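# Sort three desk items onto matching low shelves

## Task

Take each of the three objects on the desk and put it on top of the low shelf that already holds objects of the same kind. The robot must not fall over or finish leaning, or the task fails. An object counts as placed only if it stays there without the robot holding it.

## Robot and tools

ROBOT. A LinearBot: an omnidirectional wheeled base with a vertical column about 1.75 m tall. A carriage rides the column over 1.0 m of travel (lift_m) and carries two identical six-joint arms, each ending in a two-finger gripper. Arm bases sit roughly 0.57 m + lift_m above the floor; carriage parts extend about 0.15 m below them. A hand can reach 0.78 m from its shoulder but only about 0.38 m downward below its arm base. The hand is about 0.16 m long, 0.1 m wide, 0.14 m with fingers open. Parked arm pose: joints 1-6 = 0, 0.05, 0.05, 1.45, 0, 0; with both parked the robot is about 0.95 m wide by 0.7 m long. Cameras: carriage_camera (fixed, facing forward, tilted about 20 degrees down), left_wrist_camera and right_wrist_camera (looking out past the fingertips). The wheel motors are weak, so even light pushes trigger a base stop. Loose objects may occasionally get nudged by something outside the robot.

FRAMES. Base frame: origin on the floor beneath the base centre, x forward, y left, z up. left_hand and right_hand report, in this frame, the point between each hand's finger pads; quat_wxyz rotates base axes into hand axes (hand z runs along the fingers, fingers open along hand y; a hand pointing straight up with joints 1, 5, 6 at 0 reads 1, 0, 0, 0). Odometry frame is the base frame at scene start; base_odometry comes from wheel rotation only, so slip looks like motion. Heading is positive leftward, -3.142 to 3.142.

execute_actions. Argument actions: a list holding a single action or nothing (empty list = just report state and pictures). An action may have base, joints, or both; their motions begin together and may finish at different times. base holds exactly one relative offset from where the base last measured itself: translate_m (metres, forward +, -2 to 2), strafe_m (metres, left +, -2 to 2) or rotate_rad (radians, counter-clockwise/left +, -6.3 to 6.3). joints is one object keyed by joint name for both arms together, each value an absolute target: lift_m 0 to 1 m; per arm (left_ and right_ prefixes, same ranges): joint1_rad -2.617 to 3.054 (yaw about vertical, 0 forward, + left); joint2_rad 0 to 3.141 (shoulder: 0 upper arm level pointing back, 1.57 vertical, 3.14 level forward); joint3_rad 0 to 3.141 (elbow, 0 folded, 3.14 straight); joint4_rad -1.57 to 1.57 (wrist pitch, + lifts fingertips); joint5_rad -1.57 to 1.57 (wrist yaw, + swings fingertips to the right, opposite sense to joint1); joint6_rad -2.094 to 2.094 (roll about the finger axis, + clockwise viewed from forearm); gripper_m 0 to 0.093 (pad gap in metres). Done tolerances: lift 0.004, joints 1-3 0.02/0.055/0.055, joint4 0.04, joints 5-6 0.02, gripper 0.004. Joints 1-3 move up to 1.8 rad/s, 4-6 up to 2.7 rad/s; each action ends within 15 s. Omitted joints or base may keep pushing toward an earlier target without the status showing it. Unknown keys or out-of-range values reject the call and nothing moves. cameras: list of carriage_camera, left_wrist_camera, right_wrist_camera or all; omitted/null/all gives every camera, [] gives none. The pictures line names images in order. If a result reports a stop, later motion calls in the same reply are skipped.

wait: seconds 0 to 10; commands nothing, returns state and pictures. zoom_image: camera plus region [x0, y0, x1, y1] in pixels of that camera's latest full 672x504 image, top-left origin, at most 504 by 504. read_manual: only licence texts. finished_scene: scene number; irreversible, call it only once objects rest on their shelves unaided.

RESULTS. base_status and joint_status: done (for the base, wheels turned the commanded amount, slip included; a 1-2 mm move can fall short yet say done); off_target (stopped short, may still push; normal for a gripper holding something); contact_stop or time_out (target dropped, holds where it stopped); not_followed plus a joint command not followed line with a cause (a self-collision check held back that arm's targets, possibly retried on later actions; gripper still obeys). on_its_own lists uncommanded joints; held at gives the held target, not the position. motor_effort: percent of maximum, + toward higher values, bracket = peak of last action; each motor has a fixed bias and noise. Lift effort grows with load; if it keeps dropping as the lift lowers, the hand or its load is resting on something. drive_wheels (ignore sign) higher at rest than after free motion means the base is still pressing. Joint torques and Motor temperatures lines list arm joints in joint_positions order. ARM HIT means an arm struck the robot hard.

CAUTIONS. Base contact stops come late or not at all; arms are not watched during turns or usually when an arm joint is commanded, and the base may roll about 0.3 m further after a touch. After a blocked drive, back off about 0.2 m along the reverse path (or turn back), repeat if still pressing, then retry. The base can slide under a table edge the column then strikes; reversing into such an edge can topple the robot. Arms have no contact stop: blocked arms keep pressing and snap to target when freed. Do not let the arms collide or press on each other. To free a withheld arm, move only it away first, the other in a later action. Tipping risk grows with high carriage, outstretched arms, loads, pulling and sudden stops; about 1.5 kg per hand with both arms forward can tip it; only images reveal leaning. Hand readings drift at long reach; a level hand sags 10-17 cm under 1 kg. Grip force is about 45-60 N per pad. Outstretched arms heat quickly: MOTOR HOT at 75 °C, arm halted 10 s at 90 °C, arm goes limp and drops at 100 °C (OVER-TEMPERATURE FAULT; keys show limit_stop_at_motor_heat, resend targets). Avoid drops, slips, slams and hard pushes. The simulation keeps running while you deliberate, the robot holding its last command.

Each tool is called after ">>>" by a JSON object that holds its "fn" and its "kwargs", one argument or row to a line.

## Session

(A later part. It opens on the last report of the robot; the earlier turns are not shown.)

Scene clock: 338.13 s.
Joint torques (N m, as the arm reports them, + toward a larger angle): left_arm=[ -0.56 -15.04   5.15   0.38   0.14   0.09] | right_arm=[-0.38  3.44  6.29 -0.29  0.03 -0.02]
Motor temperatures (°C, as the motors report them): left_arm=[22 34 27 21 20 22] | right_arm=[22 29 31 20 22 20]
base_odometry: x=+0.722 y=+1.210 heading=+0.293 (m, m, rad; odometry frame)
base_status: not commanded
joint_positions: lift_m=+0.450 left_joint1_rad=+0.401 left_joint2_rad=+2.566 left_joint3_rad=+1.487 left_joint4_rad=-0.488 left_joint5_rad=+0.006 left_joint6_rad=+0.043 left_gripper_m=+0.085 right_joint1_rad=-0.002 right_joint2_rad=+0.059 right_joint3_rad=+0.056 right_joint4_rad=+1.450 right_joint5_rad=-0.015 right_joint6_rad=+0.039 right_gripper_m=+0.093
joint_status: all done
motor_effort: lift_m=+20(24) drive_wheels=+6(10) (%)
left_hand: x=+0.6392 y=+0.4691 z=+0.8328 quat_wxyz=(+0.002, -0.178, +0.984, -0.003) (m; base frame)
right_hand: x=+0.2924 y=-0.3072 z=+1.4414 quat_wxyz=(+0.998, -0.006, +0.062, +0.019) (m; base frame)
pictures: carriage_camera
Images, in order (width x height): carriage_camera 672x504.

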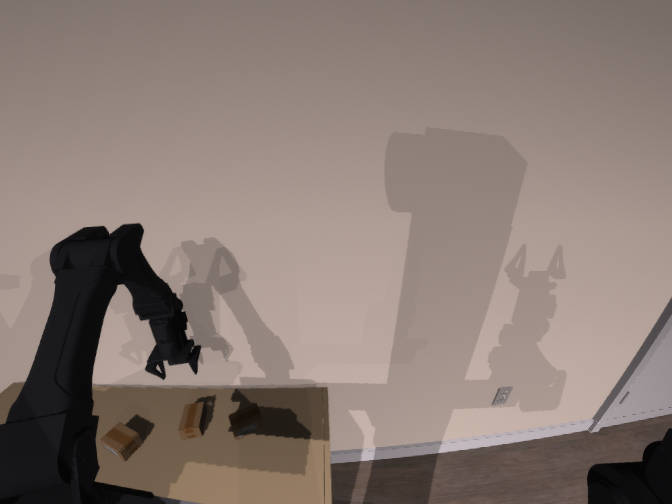

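>>> {"fn": "execute_actions", "kwargs": {
  "actions": [
    {"base":{"translate_m":-0.6},"joints":{"left_joint1_rad":0.0,"left_joint6_rad":-0.04,"left_gripper_m":0.093,"left_joint2_rad":1.3,"left_joint3_rad":0.9,"left_joint4_rad":-1.0,"lift_m":0.5}}
  ],
  "cameras": []
}}

>>> {"fn": "execute_actions", "kwargs": {
  "actions": [
    {"base":{"rotate_rad":-1.04}}
  ],
  "cameras": []
}}

>>> {"fn": "execute_actions", "kwargs": {
  "actions": [
    {"base":{"translate_m":1.067}}
  ],
  "cameras": []
}}

>>> {"fn": "execute_actions", "kwargs": {
  "actions": [
    {"base":{"rotate_rad":-0.544}}
  ],
  "cameras": ["carriage_camera"]
}}

>>> {"fn": "execute_actions", "kwargs": {
  "actions": [
    {"base":{"translate_m":0.62},"joints":{"left_joint2_rad":2.57,"left_joint3_rad":1.49,"left_joint4_rad":-0.49}}
  ],
  "cameras": ["carriage_camera","left_wrist_camera"]
}}

Scene clock: 357.33 s.
Joint torques (N m, as the arm reports them, + toward a larger angle): left_arm=[-0.12 -6.43  5.12  0.82  0.07 -0.04] | right_arm=[-0.43  3.6   6.41 -0.29  0.06  0.  ]
Motor temperatures (°C, as the motors report them): left_arm=[22 38 27 21 20 22] | right_arm=[22 28 31 20 22 20]
base_odometry: x=+0.147 y=+1.037 heading=+0.293 (m, m, rad; odometry frame)
base_status: done
joint_positions: lift_m=+0.500 left_joint1_rad=-0.003 left_joint2_rad=+1.312 left_joint3_rad=+0.927 left_joint4_rad=-0.993 left_joint5_rad=+0.013 left_joint6_rad=-0.035 left_gripper_m=+0.093 right_joint1_rad=-0.002 right_joint2_rad=+0.059 right_joint3_rad=+0.056 right_joint4_rad=+1.448 right_joint5_rad=-0.015 right_joint6_rad=+0.039 right_gripper_m=+0.093
joint_status: all done
motor_effort: lift_m=+21(28) drive_wheels=-4(60) (%)
left_hand: x=+0.5096 y=+0.3067 z=+1.1499 quat_wxyz=(+0.096, -0.015, +0.995, -0.008) (m; base frame)
right_hand: x=+0.2929 y=-0.3072 z=+1.4913 quat_wxyz=(+0.998, -0.006, +0.063, +0.019) (m; base frame)
pictures: none
No camera images: the call's "cameras" was empty. Leave "cameras" out to get every camera's image.

Scene clock: 359.90 s.
Joint torques (N m, as the arm reports them, + toward a larger angle): left_arm=[-0.19 -6.44  5.2   0.79  0.08 -0.03] | right_arm=[-0.45  3.54  6.5  -0.28  0.06  0.01]
Motor temperatures (°C, as the motors report them): left_arm=[22 38 27 21 20 22] | right_arm=[22 27 31 20 22 20]
base_odometry: x=+0.147 y=+1.037 heading=-0.746 (m, m, rad; odometry frame)
base_status: done
joint_positions: lift_m=+0.500 left_joint1_rad=-0.003 left_joint2_rad=+1.312 left_joint3_rad=+0.927 left_joint4_rad=-0.993 left_joint5_rad=+0.011 left_joint6_rad=-0.035 left_gripper_m=+0.093 right_joint1_rad=-0.002 right_joint2_rad=+0.059 right_joint3_rad=+0.056 right_joint4_rad=+1.448 right_joint5_rad=-0.015 right_joint6_rad=+0.039 right_gripper_m=+0.093
joint_status: not commanded
motor_effort: lift_m=+21(20) drive_wheels=+15(43) (%)
left_hand: x=+0.5096 y=+0.3070 z=+1.1499 quat_wxyz=(+0.096, -0.015, +0.995, -0.007) (m; base frame)
right_hand: x=+0.2929 y=-0.3072 z=+1.4913 quat_wxyz=(+0.998, -0.006, +0.063, +0.019) (m; base frame)
pictures: none
No camera images: the call's "cameras" was empty. Leave "cameras" out to get every camera's image.

Scene clock: 364.43 s.
Joint torques (N m, as the arm reports them, + toward a larger angle): left_arm=[-0.21 -6.51  5.1   0.82  0.08 -0.04] | right_arm=[-0.38  3.54  6.39 -0.29  0.05 -0.02]
Motor temperatures (°C, as the motors report them): left_arm=[22 36 27 21 20 22] | right_arm=[22 27 31 20 22 20]
base_odometry: x=+0.930 y=+0.311 heading=-0.747 (m, m, rad; odometry frame)
base_status: done
joint_positions: lift_m=+0.500 left_joint1_rad=-0.003 left_joint2_rad=+1.312 left_joint3_rad=+0.927 left_joint4_rad=-0.994 left_joint5_rad=+0.011 left_joint6_rad=-0.035 left_gripper_m=+0.093 right_joint1_rad=-0.002 right_joint2_rad=+0.059 right_joint3_rad=+0.056 right_joint4_rad=+1.449 right_joint5_rad=-0.015 right_joint6_rad=+0.039 right_gripper_m=+0.093
joint_status: not commanded
motor_effort: lift_m=+21(20) drive_wheels=-12(48) (%)
left_hand: x=+0.5094 y=+0.3070 z=+1.1498 quat_wxyz=(+0.096, -0.015, +0.995, -0.007) (m; base frame)
right_hand: x=+0.2928 y=-0.3072 z=+1.4913 quat_wxyz=(+0.998, -0.006, +0.063, +0.019) (m; base frame)
pictures: none
No camera images: the call's "cameras" was empty. Leave "cameras" out to get every camera's image.

Scene clock: 366.37 s.
Joint torques (N m, as the arm reports them, + toward a larger angle): left_arm=[-0.22 -6.53  5.1   0.83  0.09 -0.04] | right_arm=[-0.34  3.55  6.35 -0.32  0.05  0.01]
Motor temperatures (°C, as the motors report them): left_arm=[22 36 27 21 20 22] | right_arm=[22 27 31 20 22 20]
base_odometry: x=+0.930 y=+0.311 heading=-1.290 (m, m, rad; odometry frame)
base_status: done
joint_positions: lift_m=+0.500 left_joint1_rad=-0.003 left_joint2_rad=+1.312 left_joint3_rad=+0.927 left_joint4_rad=-0.994 left_joint5_rad=+0.010 left_joint6_rad=-0.035 left_gripper_m=+0.093 right_joint1_rad=-0.002 right_joint2_rad=+0.059 right_joint3_rad=+0.056 right_joint4_rad=+1.448 right_joint5_rad=-0.015 right_joint6_rad=+0.039 right_gripper_m=+0.093
joint_status: not commanded
motor_effort: lift_m=+21(20) drive_wheels=+18(33) (%)
left_hand: x=+0.5092 y=+0.3072 z=+1.1498 quat_wxyz=(+0.095, -0.015, +0.995, -0.007) (m; base frame)
right_hand: x=+0.2929 y=-0.3072 z=+1.4913 quat_wxyz=(+0.998, -0.006, +0.063, +0.019) (m; base frame)
pictures: carriage_camera
Images, in order (width x height): carriage_camera 672x504.

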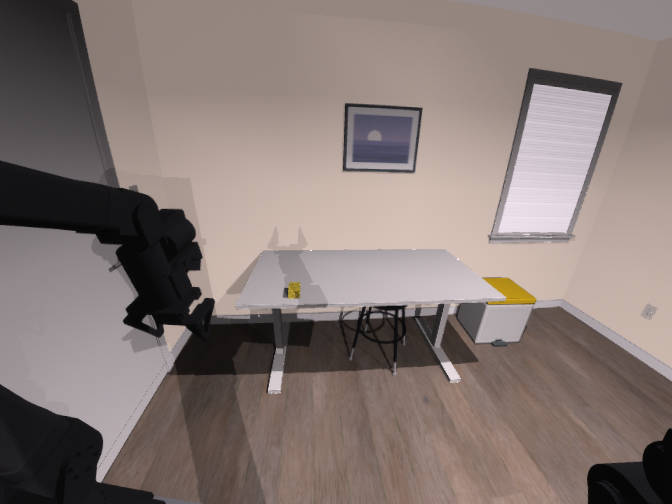

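Scene clock: 369.90 s.
Joint torques (N m, as the arm reports them, + toward a larger angle): left_arm=[ -0.23 -14.84   5.27   0.39   0.09  -0.04] | right_arm=[-0.44  3.57  6.33 -0.29  0.07  0.  ]
Motor temperatures (°C, as the motors report them): left_arm=[22 37 27 21 20 22] | right_arm=[22 27 32 20 22 20]
base_odometry: x=+1.101 y=-0.285 heading=-1.291 (m, m, rad; odometry frame)
base_status: done
joint_positions: lift_m=+0.500 left_joint1_rad=-0.003 left_joint2_rad=+2.563 left_joint3_rad=+1.486 left_joint4_rad=-0.488 left_joint5_rad=+0.010 left_joint6_rad=-0.035 left_gripper_m=+0.093 right_joint1_rad=-0.002 right_joint2_rad=+0.059 right_joint3_rad=+0.056 right_joint4_rad=+1.449 right_joint5_rad=-0.015 right_joint6_rad=+0.039 right_gripper_m=+0.093
joint_status: all done
motor_effort: lift_m=+21(21) drive_wheels=-13(46) (%)
left_hand: x=+0.6718 y=+0.3067 z=+0.8836 quat_wxyz=(+0.003, -0.016, +1.000, -0.005) (m; base frame)
right_hand: x=+0.2927 y=-0.3072 z=+1.4913 quat_wxyz=(+0.998, -0.006, +0.062, +0.019) (m; base frame)
pictures: carriage_camera, left_wrist_camera
Images, in order (width x height): carriage_camera 672x504, left_wrist_camera 672x504.

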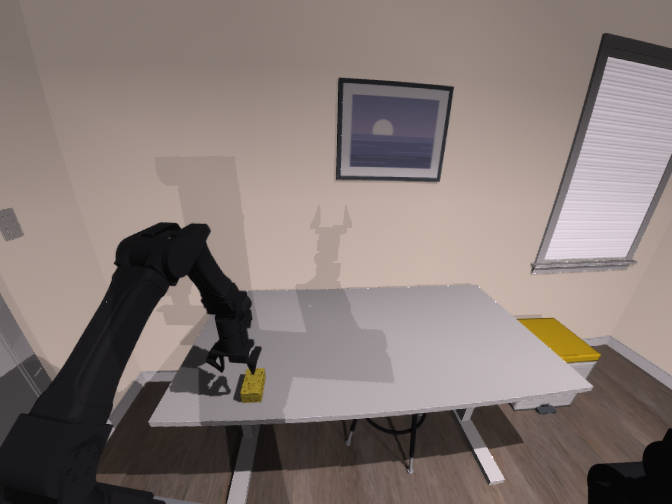

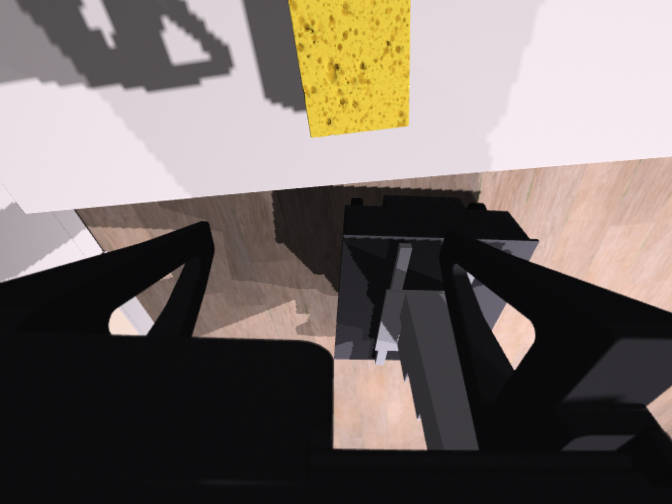

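>>> {"fn": "execute_actions", "kwargs": {
  "actions": [
    {"base":{"translate_m":0.16},"joints":{"lift_m":0.42,"left_joint1_rad":-0.03}}
  ],
  "cameras": ["carriage_camera","left_wrist_camera"]
}}

Scene clock: 382.37 s.
Joint torques (N m, as the arm reports them, + toward a larger angle): left_arm=[ -0.48 -14.74   5.19   0.39   0.09  -0.04] | right_arm=[-0.39  3.54  6.32 -0.3   0.06  0.01]
Motor temperatures (°C, as the motors report them): left_arm=[22 40 27 21 20 22] | right_arm=[22 27 32 20 22 20]
base_odometry: x=+1.145 y=-0.439 heading=-1.292 (m, m, rad; odometry frame)
base_status: done
joint_positions: lift_m=+0.420 left_joint1_rad=-0.029 left_joint2_rad=+2.564 left_joint3_rad=+1.486 left_joint4_rad=-0.489 left_joint5_rad=+0.010 left_joint6_rad=-0.035 left_gripper_m=+0.093 right_joint1_rad=-0.002 right_joint2_rad=+0.059 right_joint3_rad=+0.056 right_joint4_rad=+1.451 right_joint5_rad=-0.015 right_joint6_rad=+0.039 right_gripper_m=+0.093
joint_status: all done
motor_effort: lift_m=+15(17) drive_wheels=-14(39) (%)
left_hand: x=+0.6713 y=+0.2960 z=+0.8040 quat_wxyz=(+0.002, -0.003, +1.000, -0.005) (m; base frame)
right_hand: x=+0.2923 y=-0.3072 z=+1.4120 quat_wxyz=(+0.998, -0.006, +0.062, +0.019) (m; base frame)
pictures: carriage_camera, left_wrist_camera
Images, in order (width x height): carriage_camera 672x504, left_wrist_camera 672x504.

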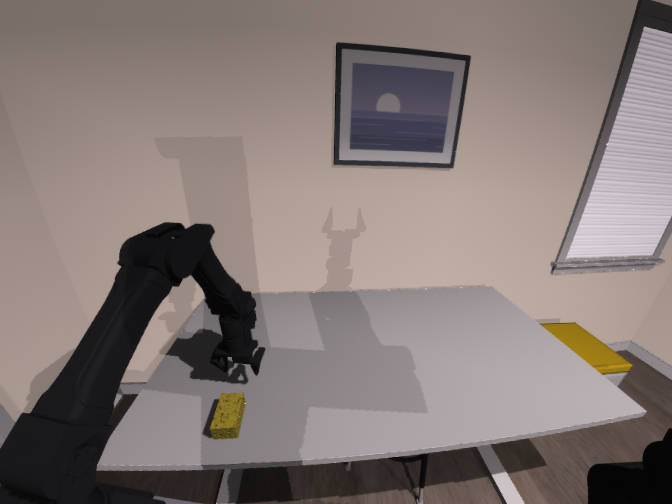

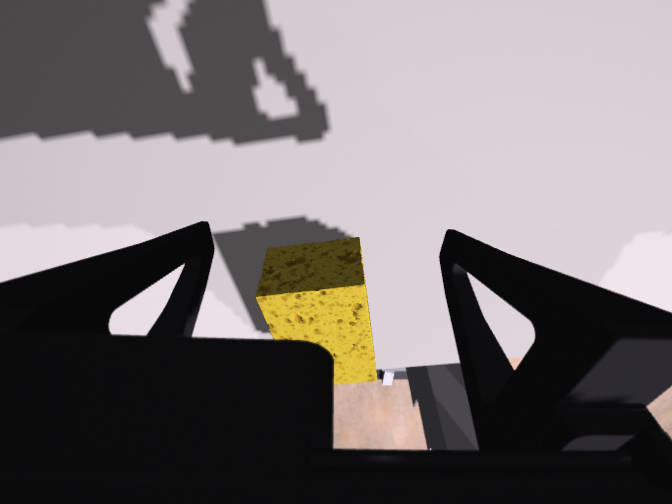

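>>> {"fn": "execute_actions", "kwargs": {
  "actions": [
    {"base":{"translate_m":-0.08},"joints":{"lift_m":0.39,"left_joint1_rad":0.01,"left_joint6_rad":-0.12}}
  ],
  "cameras": ["carriage_camera","left_wrist_camera"]
}}

Scene clock: 390.30 s.
Joint torques (N m, as the arm reports them, + toward a larger angle): left_arm=[ -0.71 -15.24   5.12   0.38   0.09  -0.06] | right_arm=[-0.46  3.44  6.45 -0.32  0.06 -0.01]
Motor temperatures (°C, as the motors report them): left_arm=[22 42 27 21 20 22] | right_arm=[22 26 32 20 22 20]
base_odometry: x=+1.123 y=-0.362 heading=-1.291 (m, m, rad; odometry frame)
base_status: done
joint_positions: lift_m=+0.390 left_joint1_rad=+0.013 left_joint2_rad=+2.567 left_joint3_rad=+1.486 left_joint4_rad=-0.487 left_joint5_rad=+0.010 left_joint6_rad=-0.113 left_gripper_m=+0.093 right_joint1_rad=-0.002 right_joint2_rad=+0.059 right_joint3_rad=+0.056 right_joint4_rad=+1.449 right_joint5_rad=-0.015 right_joint6_rad=+0.039 right_gripper_m=+0.093
joint_status: all done
motor_effort: lift_m=+15(18) drive_wheels=+12(37) (%)
left_hand: x=+0.6710 y=+0.3133 z=+0.7727 quat_wxyz=(+0.001, -0.063, +0.998, -0.005) (m; base frame)
right_hand: x=+0.2926 y=-0.3072 z=+1.3819 quat_wxyz=(+0.998, -0.006, +0.062, +0.019) (m; base frame)
pictures: carriage_camera, left_wrist_camera
Images, in order (width x height): carriage_camera 672x504, left_wrist_camera 672x504.

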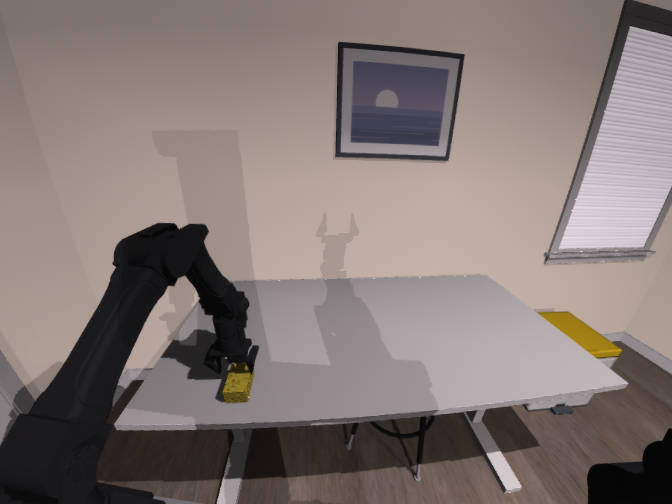

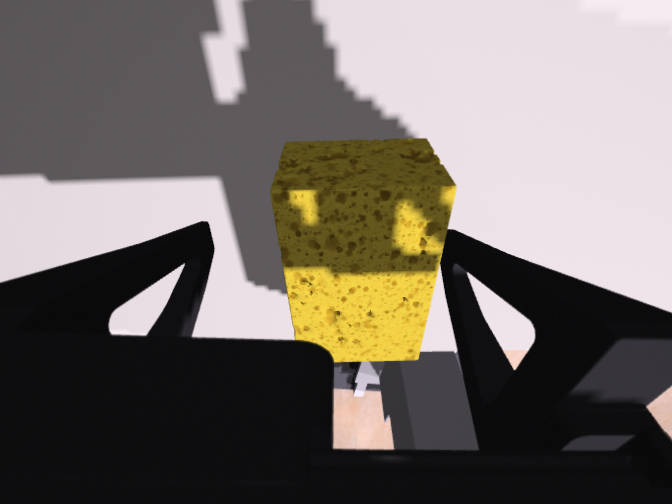

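Sponge is now right of centre; nudge right, then descend.

>>> {"fn": "execute_actions", "kwargs": {
  "actions": [
    {"joints":{"left_joint1_rad":-0.025}}
  ],
  "cameras": []
}}

>>> {"fn": "execute_actions", "kwargs": {
  "actions": [
    {"joints":{"lift_m":0.355}}
  ],
  "cameras": ["left_wrist_camera"]
}}

>>> {"fn": "execute_actions", "kwargs": {
  "actions": [
    {"joints":{"left_gripper_m":0.0}}
  ],
  "cameras": []
}}

>>> {"fn": "execute_actions", "kwargs": {
  "actions": [
    {"joints":{"lift_m":0.47}}
  ],
  "cameras": ["carriage_camera","left_wrist_camera"]
}}

Scene clock: 399.33 s.
Joint torques (N m, as the arm reports them, + toward a larger angle): left_arm=[ -0.22 -15.1    5.36   0.37   0.08  -0.05] | right_arm=[-0.32  3.55  6.41 -0.31  0.05  0.01]
Motor temperatures (°C, as the motors report them): left_arm=[22 44 27 21 20 22] | right_arm=[22 26 32 20 22 20]
base_odometry: x=+1.123 y=-0.362 heading=-1.291 (m, m, rad; odometry frame)
base_status: not commanded
joint_positions: lift_m=+0.390 left_joint1_rad=-0.027 left_joint2_rad=+2.567 left_joint3_rad=+1.486 left_joint4_rad=-0.487 left_joint5_rad=+0.009 left_joint6_rad=-0.113 left_gripper_m=+0.093 right_joint1_rad=-0.002 right_joint2_rad=+0.059 right_joint3_rad=+0.056 right_joint4_rad=+1.449 right_joint5_rad=-0.015 right_joint6_rad=+0.039 right_gripper_m=+0.093
joint_status: all done
motor_effort: lift_m=+15(15) drive_wheels=+11(12) (%)
left_hand: x=+0.6708 y=+0.2969 z=+0.7727 quat_wxyz=(+0.001, -0.043, +0.999, -0.005) (m; base frame)
right_hand: x=+0.2926 y=-0.3072 z=+1.3819 quat_wxyz=(+0.998, -0.006, +0.062, +0.019) (m; base frame)
pictures: none
No camera images: the call's "cameras" was empty. Leave "cameras" out to get every camera's image.

Scene clock: 400.00 s.
Joint torques (N m, as the arm reports them, + toward a larger angle): left_arm=[ -0.25 -15.21   5.06   0.38   0.09  -0.06] | right_arm=[-0.45  3.48  6.53 -0.31  0.07 -0.01]
Motor temperatures (°C, as the motors report them): left_arm=[22 44 27 21 20 22] | right_arm=[22 26 32 20 22 20]
base_odometry: x=+1.123 y=-0.362 heading=-1.291 (m, m, rad; odometry frame)
base_status: not commanded
joint_positions: lift_m=+0.355 left_joint1_rad=-0.027 left_joint2_rad=+2.568 left_joint3_rad=+1.486 left_joint4_rad=-0.488 left_joint5_rad=+0.009 left_joint6_rad=-0.113 left_gripper_m=+0.093 right_joint1_rad=-0.002 right_joint2_rad=+0.059 right_joint3_rad=+0.056 right_joint4_rad=+1.449 right_joint5_rad=-0.015 right_joint6_rad=+0.039 right_gripper_m=+0.093
joint_status: all done
motor_effort: lift_m=+15(15) drive_wheels=-14(10) (%)
left_hand: x=+0.6702 y=+0.2969 z=+0.7373 quat_wxyz=(+0.000, -0.043, +0.999, -0.005) (m; base frame)
right_hand: x=+0.2926 y=-0.3072 z=+1.3470 quat_wxyz=(+0.998, -0.006, +0.062, +0.019) (m; base frame)
pictures: left_wrist_camera
Images, in order (width x height): left_wrist_camera 672x504.

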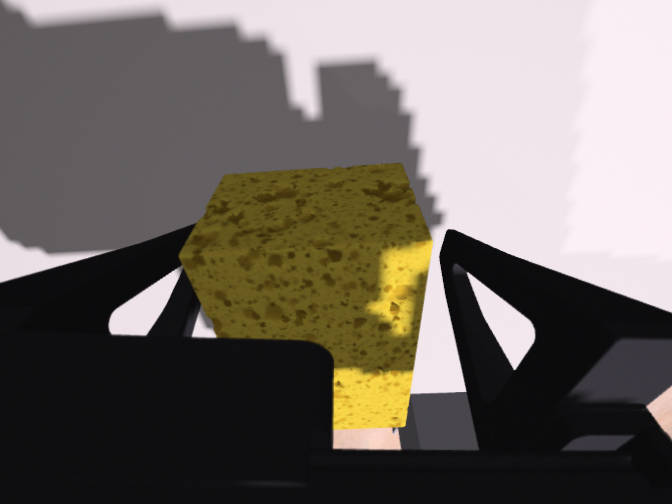

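Scene clock: 400.73 s.
Joint torques (N m, as the arm reports them, + toward a larger angle): left_arm=[ -0.27 -15.17   5.12   0.39   0.09  -0.05] | right_arm=[-0.35  3.47  6.35 -0.32  0.06  0.01]
Motor temperatures (°C, as the motors report them): left_arm=[22 44 27 21 20 22] | right_arm=[22 26 32 20 22 20]
base_odometry: x=+1.123 y=-0.362 heading=-1.291 (m, m, rad; odometry frame)
base_status: not commanded
joint_positions: lift_m=+0.355 left_joint1_rad=-0.027 left_joint2_rad=+2.568 left_joint3_rad=+1.486 left_joint4_rad=-0.488 left_joint5_rad=+0.009 left_joint6_rad=-0.113 left_gripper_m=+0.060 right_joint1_rad=-0.002 right_joint2_rad=+0.059 right_joint3_rad=+0.056 right_joint4_rad=+1.449 right_joint5_rad=-0.015 right_joint6_rad=+0.039 right_gripper_m=+0.093
joint_status: left_gripper_m off_target (ended at +0.060, target +0.000)
motor_effort: lift_m=+15(15) drive_wheels=-14(14) (%)
left_hand: x=+0.6702 y=+0.2970 z=+0.7373 quat_wxyz=(+0.000, -0.043, +0.999, -0.004) (m; base frame)
right_hand: x=+0.2926 y=-0.3072 z=+1.3470 quat_wxyz=(+0.998, -0.006, +0.062, +0.019) (m; base frame)
pictures: none
No camera images: the call's "cameras" was empty. Leave "cameras" out to get every camera's image.

Scene clock: 401.77 s.
Joint torques (N m, as the arm reports them, + toward a larger angle): left_arm=[ -0.27 -15.28   5.12   0.41   0.09  -0.06] | right_arm=[-0.32  3.43  6.31 -0.29  0.05  0.  ]
Motor temperatures (°C, as the motors report them): left_arm=[22 44 27 21 20 22] | right_arm=[22 26 32 20 22 20]
base_odometry: x=+1.123 y=-0.362 heading=-1.291 (m, m, rad; odometry frame)
base_status: not commanded
joint_positions: lift_m=+0.470 left_joint1_rad=-0.027 left_joint2_rad=+2.568 left_joint3_rad=+1.486 left_joint4_rad=-0.488 left_joint5_rad=+0.009 left_joint6_rad=-0.113 left_gripper_m=+0.060 right_joint1_rad=-0.002 right_joint2_rad=+0.059 right_joint3_rad=+0.056 right_joint4_rad=+1.449 right_joint5_rad=-0.015 right_joint6_rad=+0.039 right_gripper_m=+0.093
joint_status: all done
motor_effort: lift_m=+21(21) drive_wheels=-14(12) (%)
left_hand: x=+0.6702 y=+0.2970 z=+0.8516 quat_wxyz=(+0.000, -0.043, +0.999, -0.004) (m; base frame)
right_hand: x=+0.2926 y=-0.3072 z=+1.4613 quat_wxyz=(+0.998, -0.006, +0.062, +0.019) (m; base frame)
pictures: carriage_camera, left_wrist_camera
Images, in order (width x height): carriage_camera 672x504, left_wrist_camera 672x504.

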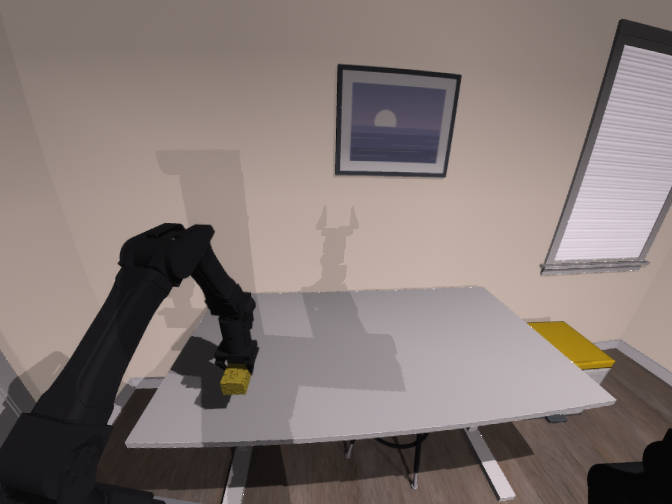

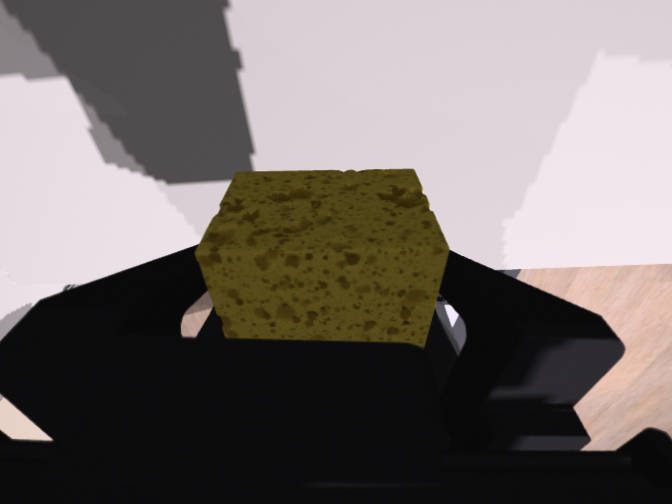

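>>> {"fn": "execute_actions", "kwargs": {
  "actions": [
    {"base":{"translate_m":-0.65},"joints":{"left_joint2_rad":1.3,"left_joint3_rad":0.9,"left_joint4_rad":-1.0,"lift_m":0.5}}
  ],
  "cameras": []
}}

>>> {"fn": "execute_actions", "kwargs": {
  "actions": [
    {"base":{"rotate_rad":-3.142}}
  ],
  "cameras": []
}}

>>> {"fn": "execute_actions", "kwargs": {
  "actions": [
    {"base":{"strafe_m":0.15},"joints":{"lift_m":0.4}}
  ],
  "cameras": []
}}

>>> {"fn": "execute_actions", "kwargs": {
  "actions": [
    {"base":{"translate_m":1.5}}
  ],
  "cameras": ["carriage_camera"]
}}

Scene clock: 422.23 s.
Joint torques (N m, as the arm reports them, + toward a larger angle): left_arm=[-0.31 -6.45  4.99  0.82  0.09 -0.06] | right_arm=[-0.35  3.58  6.37 -0.31  0.07 -0.02]
Motor temperatures (°C, as the motors report them): left_arm=[22 45 26 21 20 22] | right_arm=[22 26 32 20 22 20]
base_odometry: x=+0.944 y=+0.263 heading=-1.292 (m, m, rad; odometry frame)
base_status: done
joint_positions: lift_m=+0.500 left_joint1_rad=-0.027 left_joint2_rad=+1.311 left_joint3_rad=+0.928 left_joint4_rad=-0.992 left_joint5_rad=+0.009 left_joint6_rad=-0.113 left_gripper_m=+0.060 right_joint1_rad=-0.002 right_joint2_rad=+0.059 right_joint3_rad=+0.056 right_joint4_rad=+1.448 right_joint5_rad=-0.015 right_joint6_rad=+0.039 right_gripper_m=+0.093
joint_status: all done
motor_effort: lift_m=+21(24) drive_wheels=-12(45) (%)
left_hand: x=+0.5100 y=+0.3014 z=+1.1505 quat_wxyz=(+0.097, -0.042, +0.994, -0.011) (m; base frame)
right_hand: x=+0.2929 y=-0.3072 z=+1.4913 quat_wxyz=(+0.998, -0.006, +0.063, +0.019) (m; base frame)
pictures: none
No camera images: the call's "cameras" was empty. Leave "cameras" out to get every camera's image.

Scene clock: 426.50 s.
Joint torques (N m, as the arm reports them, + toward a larger angle): left_arm=[-0.32 -6.43  5.01  0.84  0.1  -0.05] | right_arm=[-0.34  3.46  6.4  -0.25  0.08  0.01]
Motor temperatures (°C, as the motors report them): left_arm=[22 44 26 21 20 22] | right_arm=[22 26 32 20 22 20]
base_odometry: x=+0.944 y=+0.263 heading=+1.850 (m, m, rad; odometry frame)
base_status: done
joint_positions: lift_m=+0.500 left_joint1_rad=-0.027 left_joint2_rad=+1.311 left_joint3_rad=+0.928 left_joint4_rad=-0.991 left_joint5_rad=+0.008 left_joint6_rad=-0.113 left_gripper_m=+0.060 right_joint1_rad=-0.002 right_joint2_rad=+0.059 right_joint3_rad=+0.056 right_joint4_rad=+1.447 right_joint5_rad=-0.015 right_joint6_rad=+0.039 right_gripper_m=+0.093
joint_status: not commanded
motor_effort: lift_m=+21(21) drive_wheels=+15(50) (%)
left_hand: x=+0.5102 y=+0.3017 z=+1.1505 quat_wxyz=(+0.097, -0.043, +0.994, -0.011) (m; base frame)
right_hand: x=+0.2931 y=-0.3072 z=+1.4912 quat_wxyz=(+0.998, -0.006, +0.063, +0.019) (m; base frame)
pictures: none
No camera images: the call's "cameras" was empty. Leave "cameras" out to get every camera's image.

Scene clock: 428.43 s.
Joint torques (N m, as the arm reports them, + toward a larger angle): left_arm=[-0.34 -6.27  6.    0.8   0.09 -0.06] | right_arm=[-0.37  3.58  6.29 -0.27  0.06  0.  ]
Motor temperatures (°C, as the motors report them): left_arm=[22 43 27 21 20 22] | right_arm=[22 26 32 20 22 20]
base_odometry: x=+0.800 y=+0.221 heading=+1.849 (m, m, rad; odometry frame)
base_status: done
joint_positions: lift_m=+0.400 left_joint1_rad=-0.027 left_joint2_rad=+1.309 left_joint3_rad=+0.915 left_joint4_rad=-0.994 left_joint5_rad=+0.009 left_joint6_rad=-0.113 left_gripper_m=+0.060 right_joint1_rad=-0.002 right_joint2_rad=+0.059 right_joint3_rad=+0.056 right_joint4_rad=+1.448 right_joint5_rad=-0.015 right_joint6_rad=+0.039 right_gripper_m=+0.093
joint_status: all done
motor_effort: lift_m=+15(17) drive_wheels=-15(35) (%)
left_hand: x=+0.5061 y=+0.3017 z=+1.0477 quat_wxyz=(+0.091, -0.043, +0.995, -0.011) (m; base frame)
right_hand: x=+0.2929 y=-0.3071 z=+1.3919 quat_wxyz=(+0.998, -0.006, +0.063, +0.019) (m; base frame)
pictures: none
No camera images: the call's "cameras" was empty. Leave "cameras" out to get every camera's image.

Scene clock: 433.83 s.
Joint torques (N m, as the arm reports them, + toward a larger angle): left_arm=[-0.35 -6.16  6.01  0.8   0.09 -0.05] | right_arm=[-0.41  3.47  6.37 -0.3   0.07 -0.02]
Motor temperatures (°C, as the motors report them): left_arm=[22 41 27 21 20 22] | right_arm=[22 26 32 20 22 20]
base_odometry: x=+0.386 y=+1.663 heading=+1.850 (m, m, rad; odometry frame)
base_status: done
joint_positions: lift_m=+0.400 left_joint1_rad=-0.027 left_joint2_rad=+1.309 left_joint3_rad=+0.915 left_joint4_rad=-0.995 left_joint5_rad=+0.010 left_joint6_rad=-0.113 left_gripper_m=+0.060 right_joint1_rad=-0.002 right_joint2_rad=+0.059 right_joint3_rad=+0.056 right_joint4_rad=+1.451 right_joint5_rad=-0.015 right_joint6_rad=+0.039 right_gripper_m=+0.093
joint_status: not commanded
motor_effort: lift_m=+15(15) drive_wheels=-11(41) (%)
left_hand: x=+0.5058 y=+0.3015 z=+1.0477 quat_wxyz=(+0.090, -0.043, +0.995, -0.011) (m; base frame)
right_hand: x=+0.2922 y=-0.3071 z=+1.3920 quat_wxyz=(+0.998, -0.006, +0.061, +0.019) (m; base frame)
pictures: carriage_camera
Images, in order (width x height): carriage_camera 672x504.

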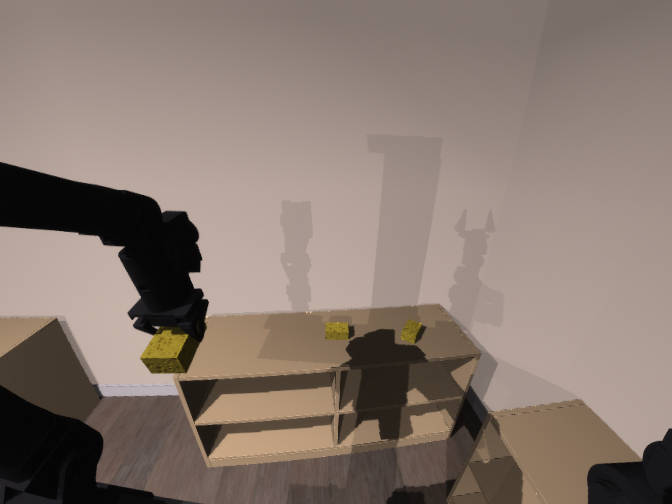

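>>> {"fn": "execute_actions", "kwargs": {
  "actions": [
    {"base":{"strafe_m":0.08},"joints":{"left_joint1_rad":-0.35,"left_joint6_rad":-0.3}}
  ],
  "cameras": []
}}

>>> {"fn": "execute_actions", "kwargs": {
  "actions": [
    {"base":{"translate_m":0.38},"joints":{"left_joint2_rad":2.57,"left_joint3_rad":1.49,"left_joint4_rad":-0.49,"lift_m":0.32}}
  ],
  "cameras": ["carriage_camera"]
}}

Scene clock: 445.77 s.
Joint torques (N m, as the arm reports them, + toward a larger angle): left_arm=[-0.51 -6.16  6.    0.81  0.07 -0.07] | right_arm=[-0.38  3.51  6.4  -0.34  0.03  0.01]
Motor temperatures (°C, as the motors report them): left_arm=[22 38 27 21 20 22] | right_arm=[22 26 32 20 22 20]
base_odometry: x=+0.309 y=+1.641 heading=+1.850 (m, m, rad; odometry frame)
base_status: done
joint_positions: lift_m=+0.400 left_joint1_rad=-0.349 left_joint2_rad=+1.309 left_joint3_rad=+0.915 left_joint4_rad=-0.995 left_joint5_rad=+0.010 left_joint6_rad=-0.292 left_gripper_m=+0.060 right_joint1_rad=-0.002 right_joint2_rad=+0.059 right_joint3_rad=+0.056 right_joint4_rad=+1.451 right_joint5_rad=-0.015 right_joint6_rad=+0.039 right_gripper_m=+0.093
joint_status: all done
motor_effort: lift_m=+15(15) drive_wheels=-5(37) (%)
left_hand: x=+0.4906 y=+0.2242 z=+1.0477 quat_wxyz=(+0.085, +0.029, +0.995, -0.033) (m; base frame)
right_hand: x=+0.2923 y=-0.3071 z=+1.3920 quat_wxyz=(+0.998, -0.006, +0.062, +0.019) (m; base frame)
pictures: none
No camera images: the call's "cameras" was empty. Leave "cameras" out to get every camera's image.

Scene clock: 448.63 s.
Joint torques (N m, as the arm reports them, + toward a larger angle): left_arm=[ -0.48 -14.96   5.06   0.42   0.07  -0.07] | right_arm=[-0.35  3.47  6.21 -0.33  0.08 -0.01]
Motor temperatures (°C, as the motors report them): left_arm=[22 38 27 21 20 22] | right_arm=[22 26 32 20 22 20]
base_odometry: x=+0.203 y=+2.007 heading=+1.851 (m, m, rad; odometry frame)
base_status: done
joint_positions: lift_m=+0.320 left_joint1_rad=-0.349 left_joint2_rad=+2.566 left_joint3_rad=+1.487 left_joint4_rad=-0.489 left_joint5_rad=+0.010 left_joint6_rad=-0.292 left_gripper_m=+0.060 right_joint1_rad=-0.002 right_joint2_rad=+0.059 right_joint3_rad=+0.056 right_joint4_rad=+1.451 right_joint5_rad=-0.016 right_joint6_rad=+0.039 right_gripper_m=+0.093
joint_status: all done
motor_effort: lift_m=+14(8) drive_wheels=-13(35) (%)
left_hand: x=+0.6462 y=+0.1677 z=+0.7036 quat_wxyz=(+0.000, +0.028, +1.000, -0.005) (m; base frame)
right_hand: x=+0.2922 y=-0.3071 z=+1.3120 quat_wxyz=(+0.998, -0.007, +0.061, +0.019) (m; base frame)
pictures: carriage_camera
Images, in order (width x height): carriage_camera 672x504.

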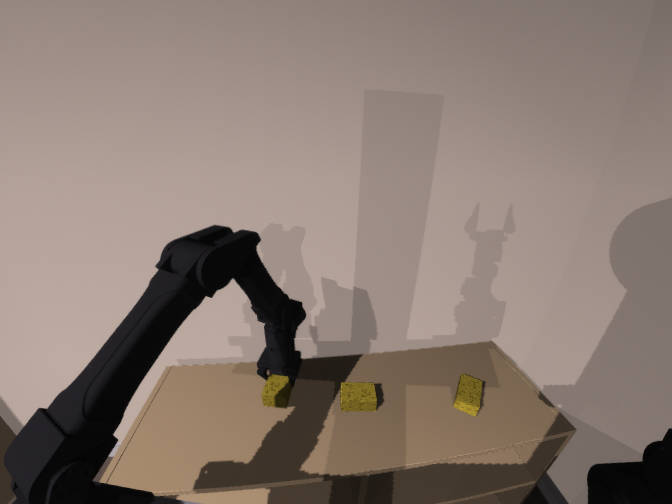

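Fine; slightly more left for clearance, then lower.

>>> {"fn": "execute_actions", "kwargs": {
  "actions": [
    {"joints":{"left_joint1_rad":-0.2,"left_joint6_rad":-0.2}}
  ],
  "cameras": []
}}

>>> {"fn": "execute_actions", "kwargs": {
  "actions": [
    {"joints":{"lift_m":0.243}}
  ],
  "cameras": []
}}

>>> {"fn": "execute_actions", "kwargs": {
  "actions": [
    {"joints":{"left_gripper_m":0.085}}
  ],
  "cameras": []
}}

>>> {"fn": "execute_actions", "kwargs": {
  "actions": [
    {"joints":{"lift_m":0.4}}
  ],
  "cameras": ["carriage_camera"]
}}

Scene clock: 459.27 s.
Joint torques (N m, as the arm reports them, + toward a larger angle): left_arm=[ -0.6  -14.99   5.06   0.41   0.11   0.07] | right_arm=[-0.4   3.52  6.38 -0.32  0.06 -0.01]
Motor temperatures (°C, as the motors report them): left_arm=[22 41 27 21 20 22] | right_arm=[22 25 32 20 22 20]
base_odometry: x=+0.203 y=+2.007 heading=+1.851 (m, m, rad; odometry frame)
base_status: not commanded
joint_positions: lift_m=+0.320 left_joint1_rad=-0.196 left_joint2_rad=+2.566 left_joint3_rad=+1.487 left_joint4_rad=-0.489 left_joint5_rad=+0.006 left_joint6_rad=-0.205 left_gripper_m=+0.060 right_joint1_rad=-0.002 right_joint2_rad=+0.059 right_joint3_rad=+0.056 right_joint4_rad=+1.451 right_joint5_rad=-0.016 right_joint6_rad=+0.039 right_gripper_m=+0.093
joint_status: all done
motor_effort: lift_m=+14(14) drive_wheels=-12(13) (%)
left_hand: x=+0.6634 y=+0.2286 z=+0.7036 quat_wxyz=(+0.001, -0.005, +1.000, -0.003) (m; base frame)
right_hand: x=+0.2922 y=-0.3071 z=+1.3120 quat_wxyz=(+0.998, -0.007, +0.061, +0.019) (m; base frame)
pictures: none
No camera images: the call's "cameras" was empty. Leave "cameras" out to get every camera's image.

Scene clock: 460.20 s.
Joint torques (N m, as the arm reports them, + toward a larger angle): left_arm=[ -0.7  -14.94   5.04   0.4    0.09   0.07] | right_arm=[-0.3   3.63  6.53 -0.33  0.07 -0.01]
Motor temperatures (°C, as the motors report them): left_arm=[22 42 27 21 20 22] | right_arm=[22 25 32 20 22 20]
base_odometry: x=+0.203 y=+2.007 heading=+1.850 (m, m, rad; odometry frame)
base_status: not commanded
joint_positions: lift_m=+0.243 left_joint1_rad=-0.196 left_joint2_rad=+2.565 left_joint3_rad=+1.487 left_joint4_rad=-0.490 left_joint5_rad=+0.007 left_joint6_rad=-0.205 left_gripper_m=+0.060 right_joint1_rad=-0.002 right_joint2_rad=+0.059 right_joint3_rad=+0.056 right_joint4_rad=+1.451 right_joint5_rad=-0.016 right_joint6_rad=+0.039 right_gripper_m=+0.093
joint_status: all done
motor_effort: lift_m=+14(13) drive_wheels=-10(12) (%)
left_hand: x=+0.6632 y=+0.2284 z=+0.6267 quat_wxyz=(+0.001, -0.005, +1.000, -0.004) (m; base frame)
right_hand: x=+0.2922 y=-0.3071 z=+1.2350 quat_wxyz=(+0.998, -0.007, +0.061, +0.019) (m; base frame)
pictures: none
No camera images: the call's "cameras" was empty. Leave "cameras" out to get every camera's image.

Scene clock: 460.90 s.
Joint torques (N m, as the arm reports them, + toward a larger angle): left_arm=[ -0.82 -14.97   5.07   0.46   0.09   0.07] | right_arm=[-0.41  3.46  6.41 -0.34  0.05  0.  ]
Motor temperatures (°C, as the motors report them): left_arm=[22 42 27 21 20 22] | right_arm=[22 25 32 20 22 20]
base_odometry: x=+0.203 y=+2.007 heading=+1.850 (m, m, rad; odometry frame)
base_status: not commanded
joint_positions: lift_m=+0.243 left_joint1_rad=-0.196 left_joint2_rad=+2.565 left_joint3_rad=+1.487 left_joint4_rad=-0.490 left_joint5_rad=+0.007 left_joint6_rad=-0.205 left_gripper_m=+0.085 right_joint1_rad=-0.002 right_joint2_rad=+0.059 right_joint3_rad=+0.056 right_joint4_rad=+1.451 right_joint5_rad=-0.016 right_joint6_rad=+0.039 right_gripper_m=+0.093
joint_status: all done
motor_effort: lift_m=+15(15) drive_wheels=-9(10) (%)
left_hand: x=+0.6632 y=+0.2284 z=+0.6267 quat_wxyz=(+0.001, -0.004, +1.000, -0.004) (m; base frame)
right_hand: x=+0.2922 y=-0.3071 z=+1.2350 quat_wxyz=(+0.998, -0.007, +0.061, +0.019) (m; base frame)
pictures: none
No camera images: the call's "cameras" was empty. Leave "cameras" out to get every camera's image.

Scene clock: 462.07 s.
Joint torques (N m, as the arm reports them, + toward a larger angle): left_arm=[ -0.69 -14.97   5.03   0.4    0.1    0.07] | right_arm=[-0.38  3.49  6.3  -0.32  0.06 -0.01]
Motor temperatures (°C, as the motors report them): left_arm=[22 42 27 21 20 22] | right_arm=[22 25 33 20 22 20]
base_odometry: x=+0.203 y=+2.007 heading=+1.850 (m, m, rad; odometry frame)
base_status: not commanded
joint_positions: lift_m=+0.400 left_joint1_rad=-0.196 left_joint2_rad=+2.566 left_joint3_rad=+1.487 left_joint4_rad=-0.489 left_joint5_rad=+0.007 left_joint6_rad=-0.205 left_gripper_m=+0.085 right_joint1_rad=-0.002 right_joint2_rad=+0.059 right_joint3_rad=+0.056 right_joint4_rad=+1.451 right_joint5_rad=-0.016 right_joint6_rad=+0.039 right_gripper_m=+0.093
joint_status: all done
motor_effort: lift_m=+21(28) drive_wheels=+6(7) (%)
left_hand: x=+0.6629 y=+0.2284 z=+0.7826 quat_wxyz=(+0.000, -0.004, +1.000, -0.004) (m; base frame)
right_hand: x=+0.2923 y=-0.3071 z=+1.3913 quat_wxyz=(+0.998, -0.007, +0.062, +0.019) (m; base frame)
pictures: carriage_camera
Images, in order (width x height): carriage_camera 672x504.

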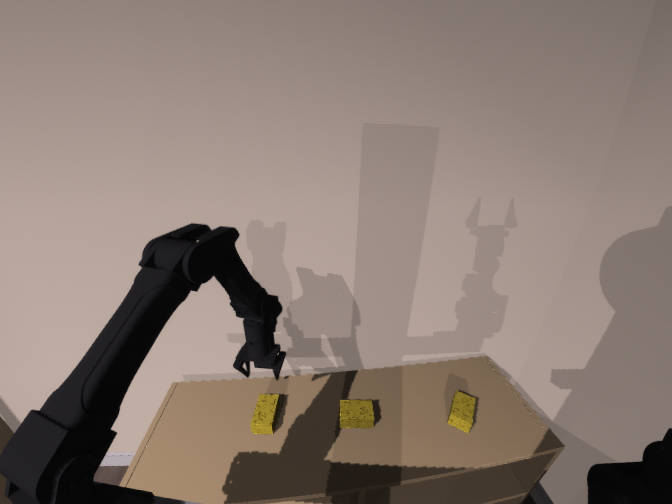

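>>> {"fn": "finished_scene", "kwargs": {
  "scene": 1
}}

The scene is finished: the task was done.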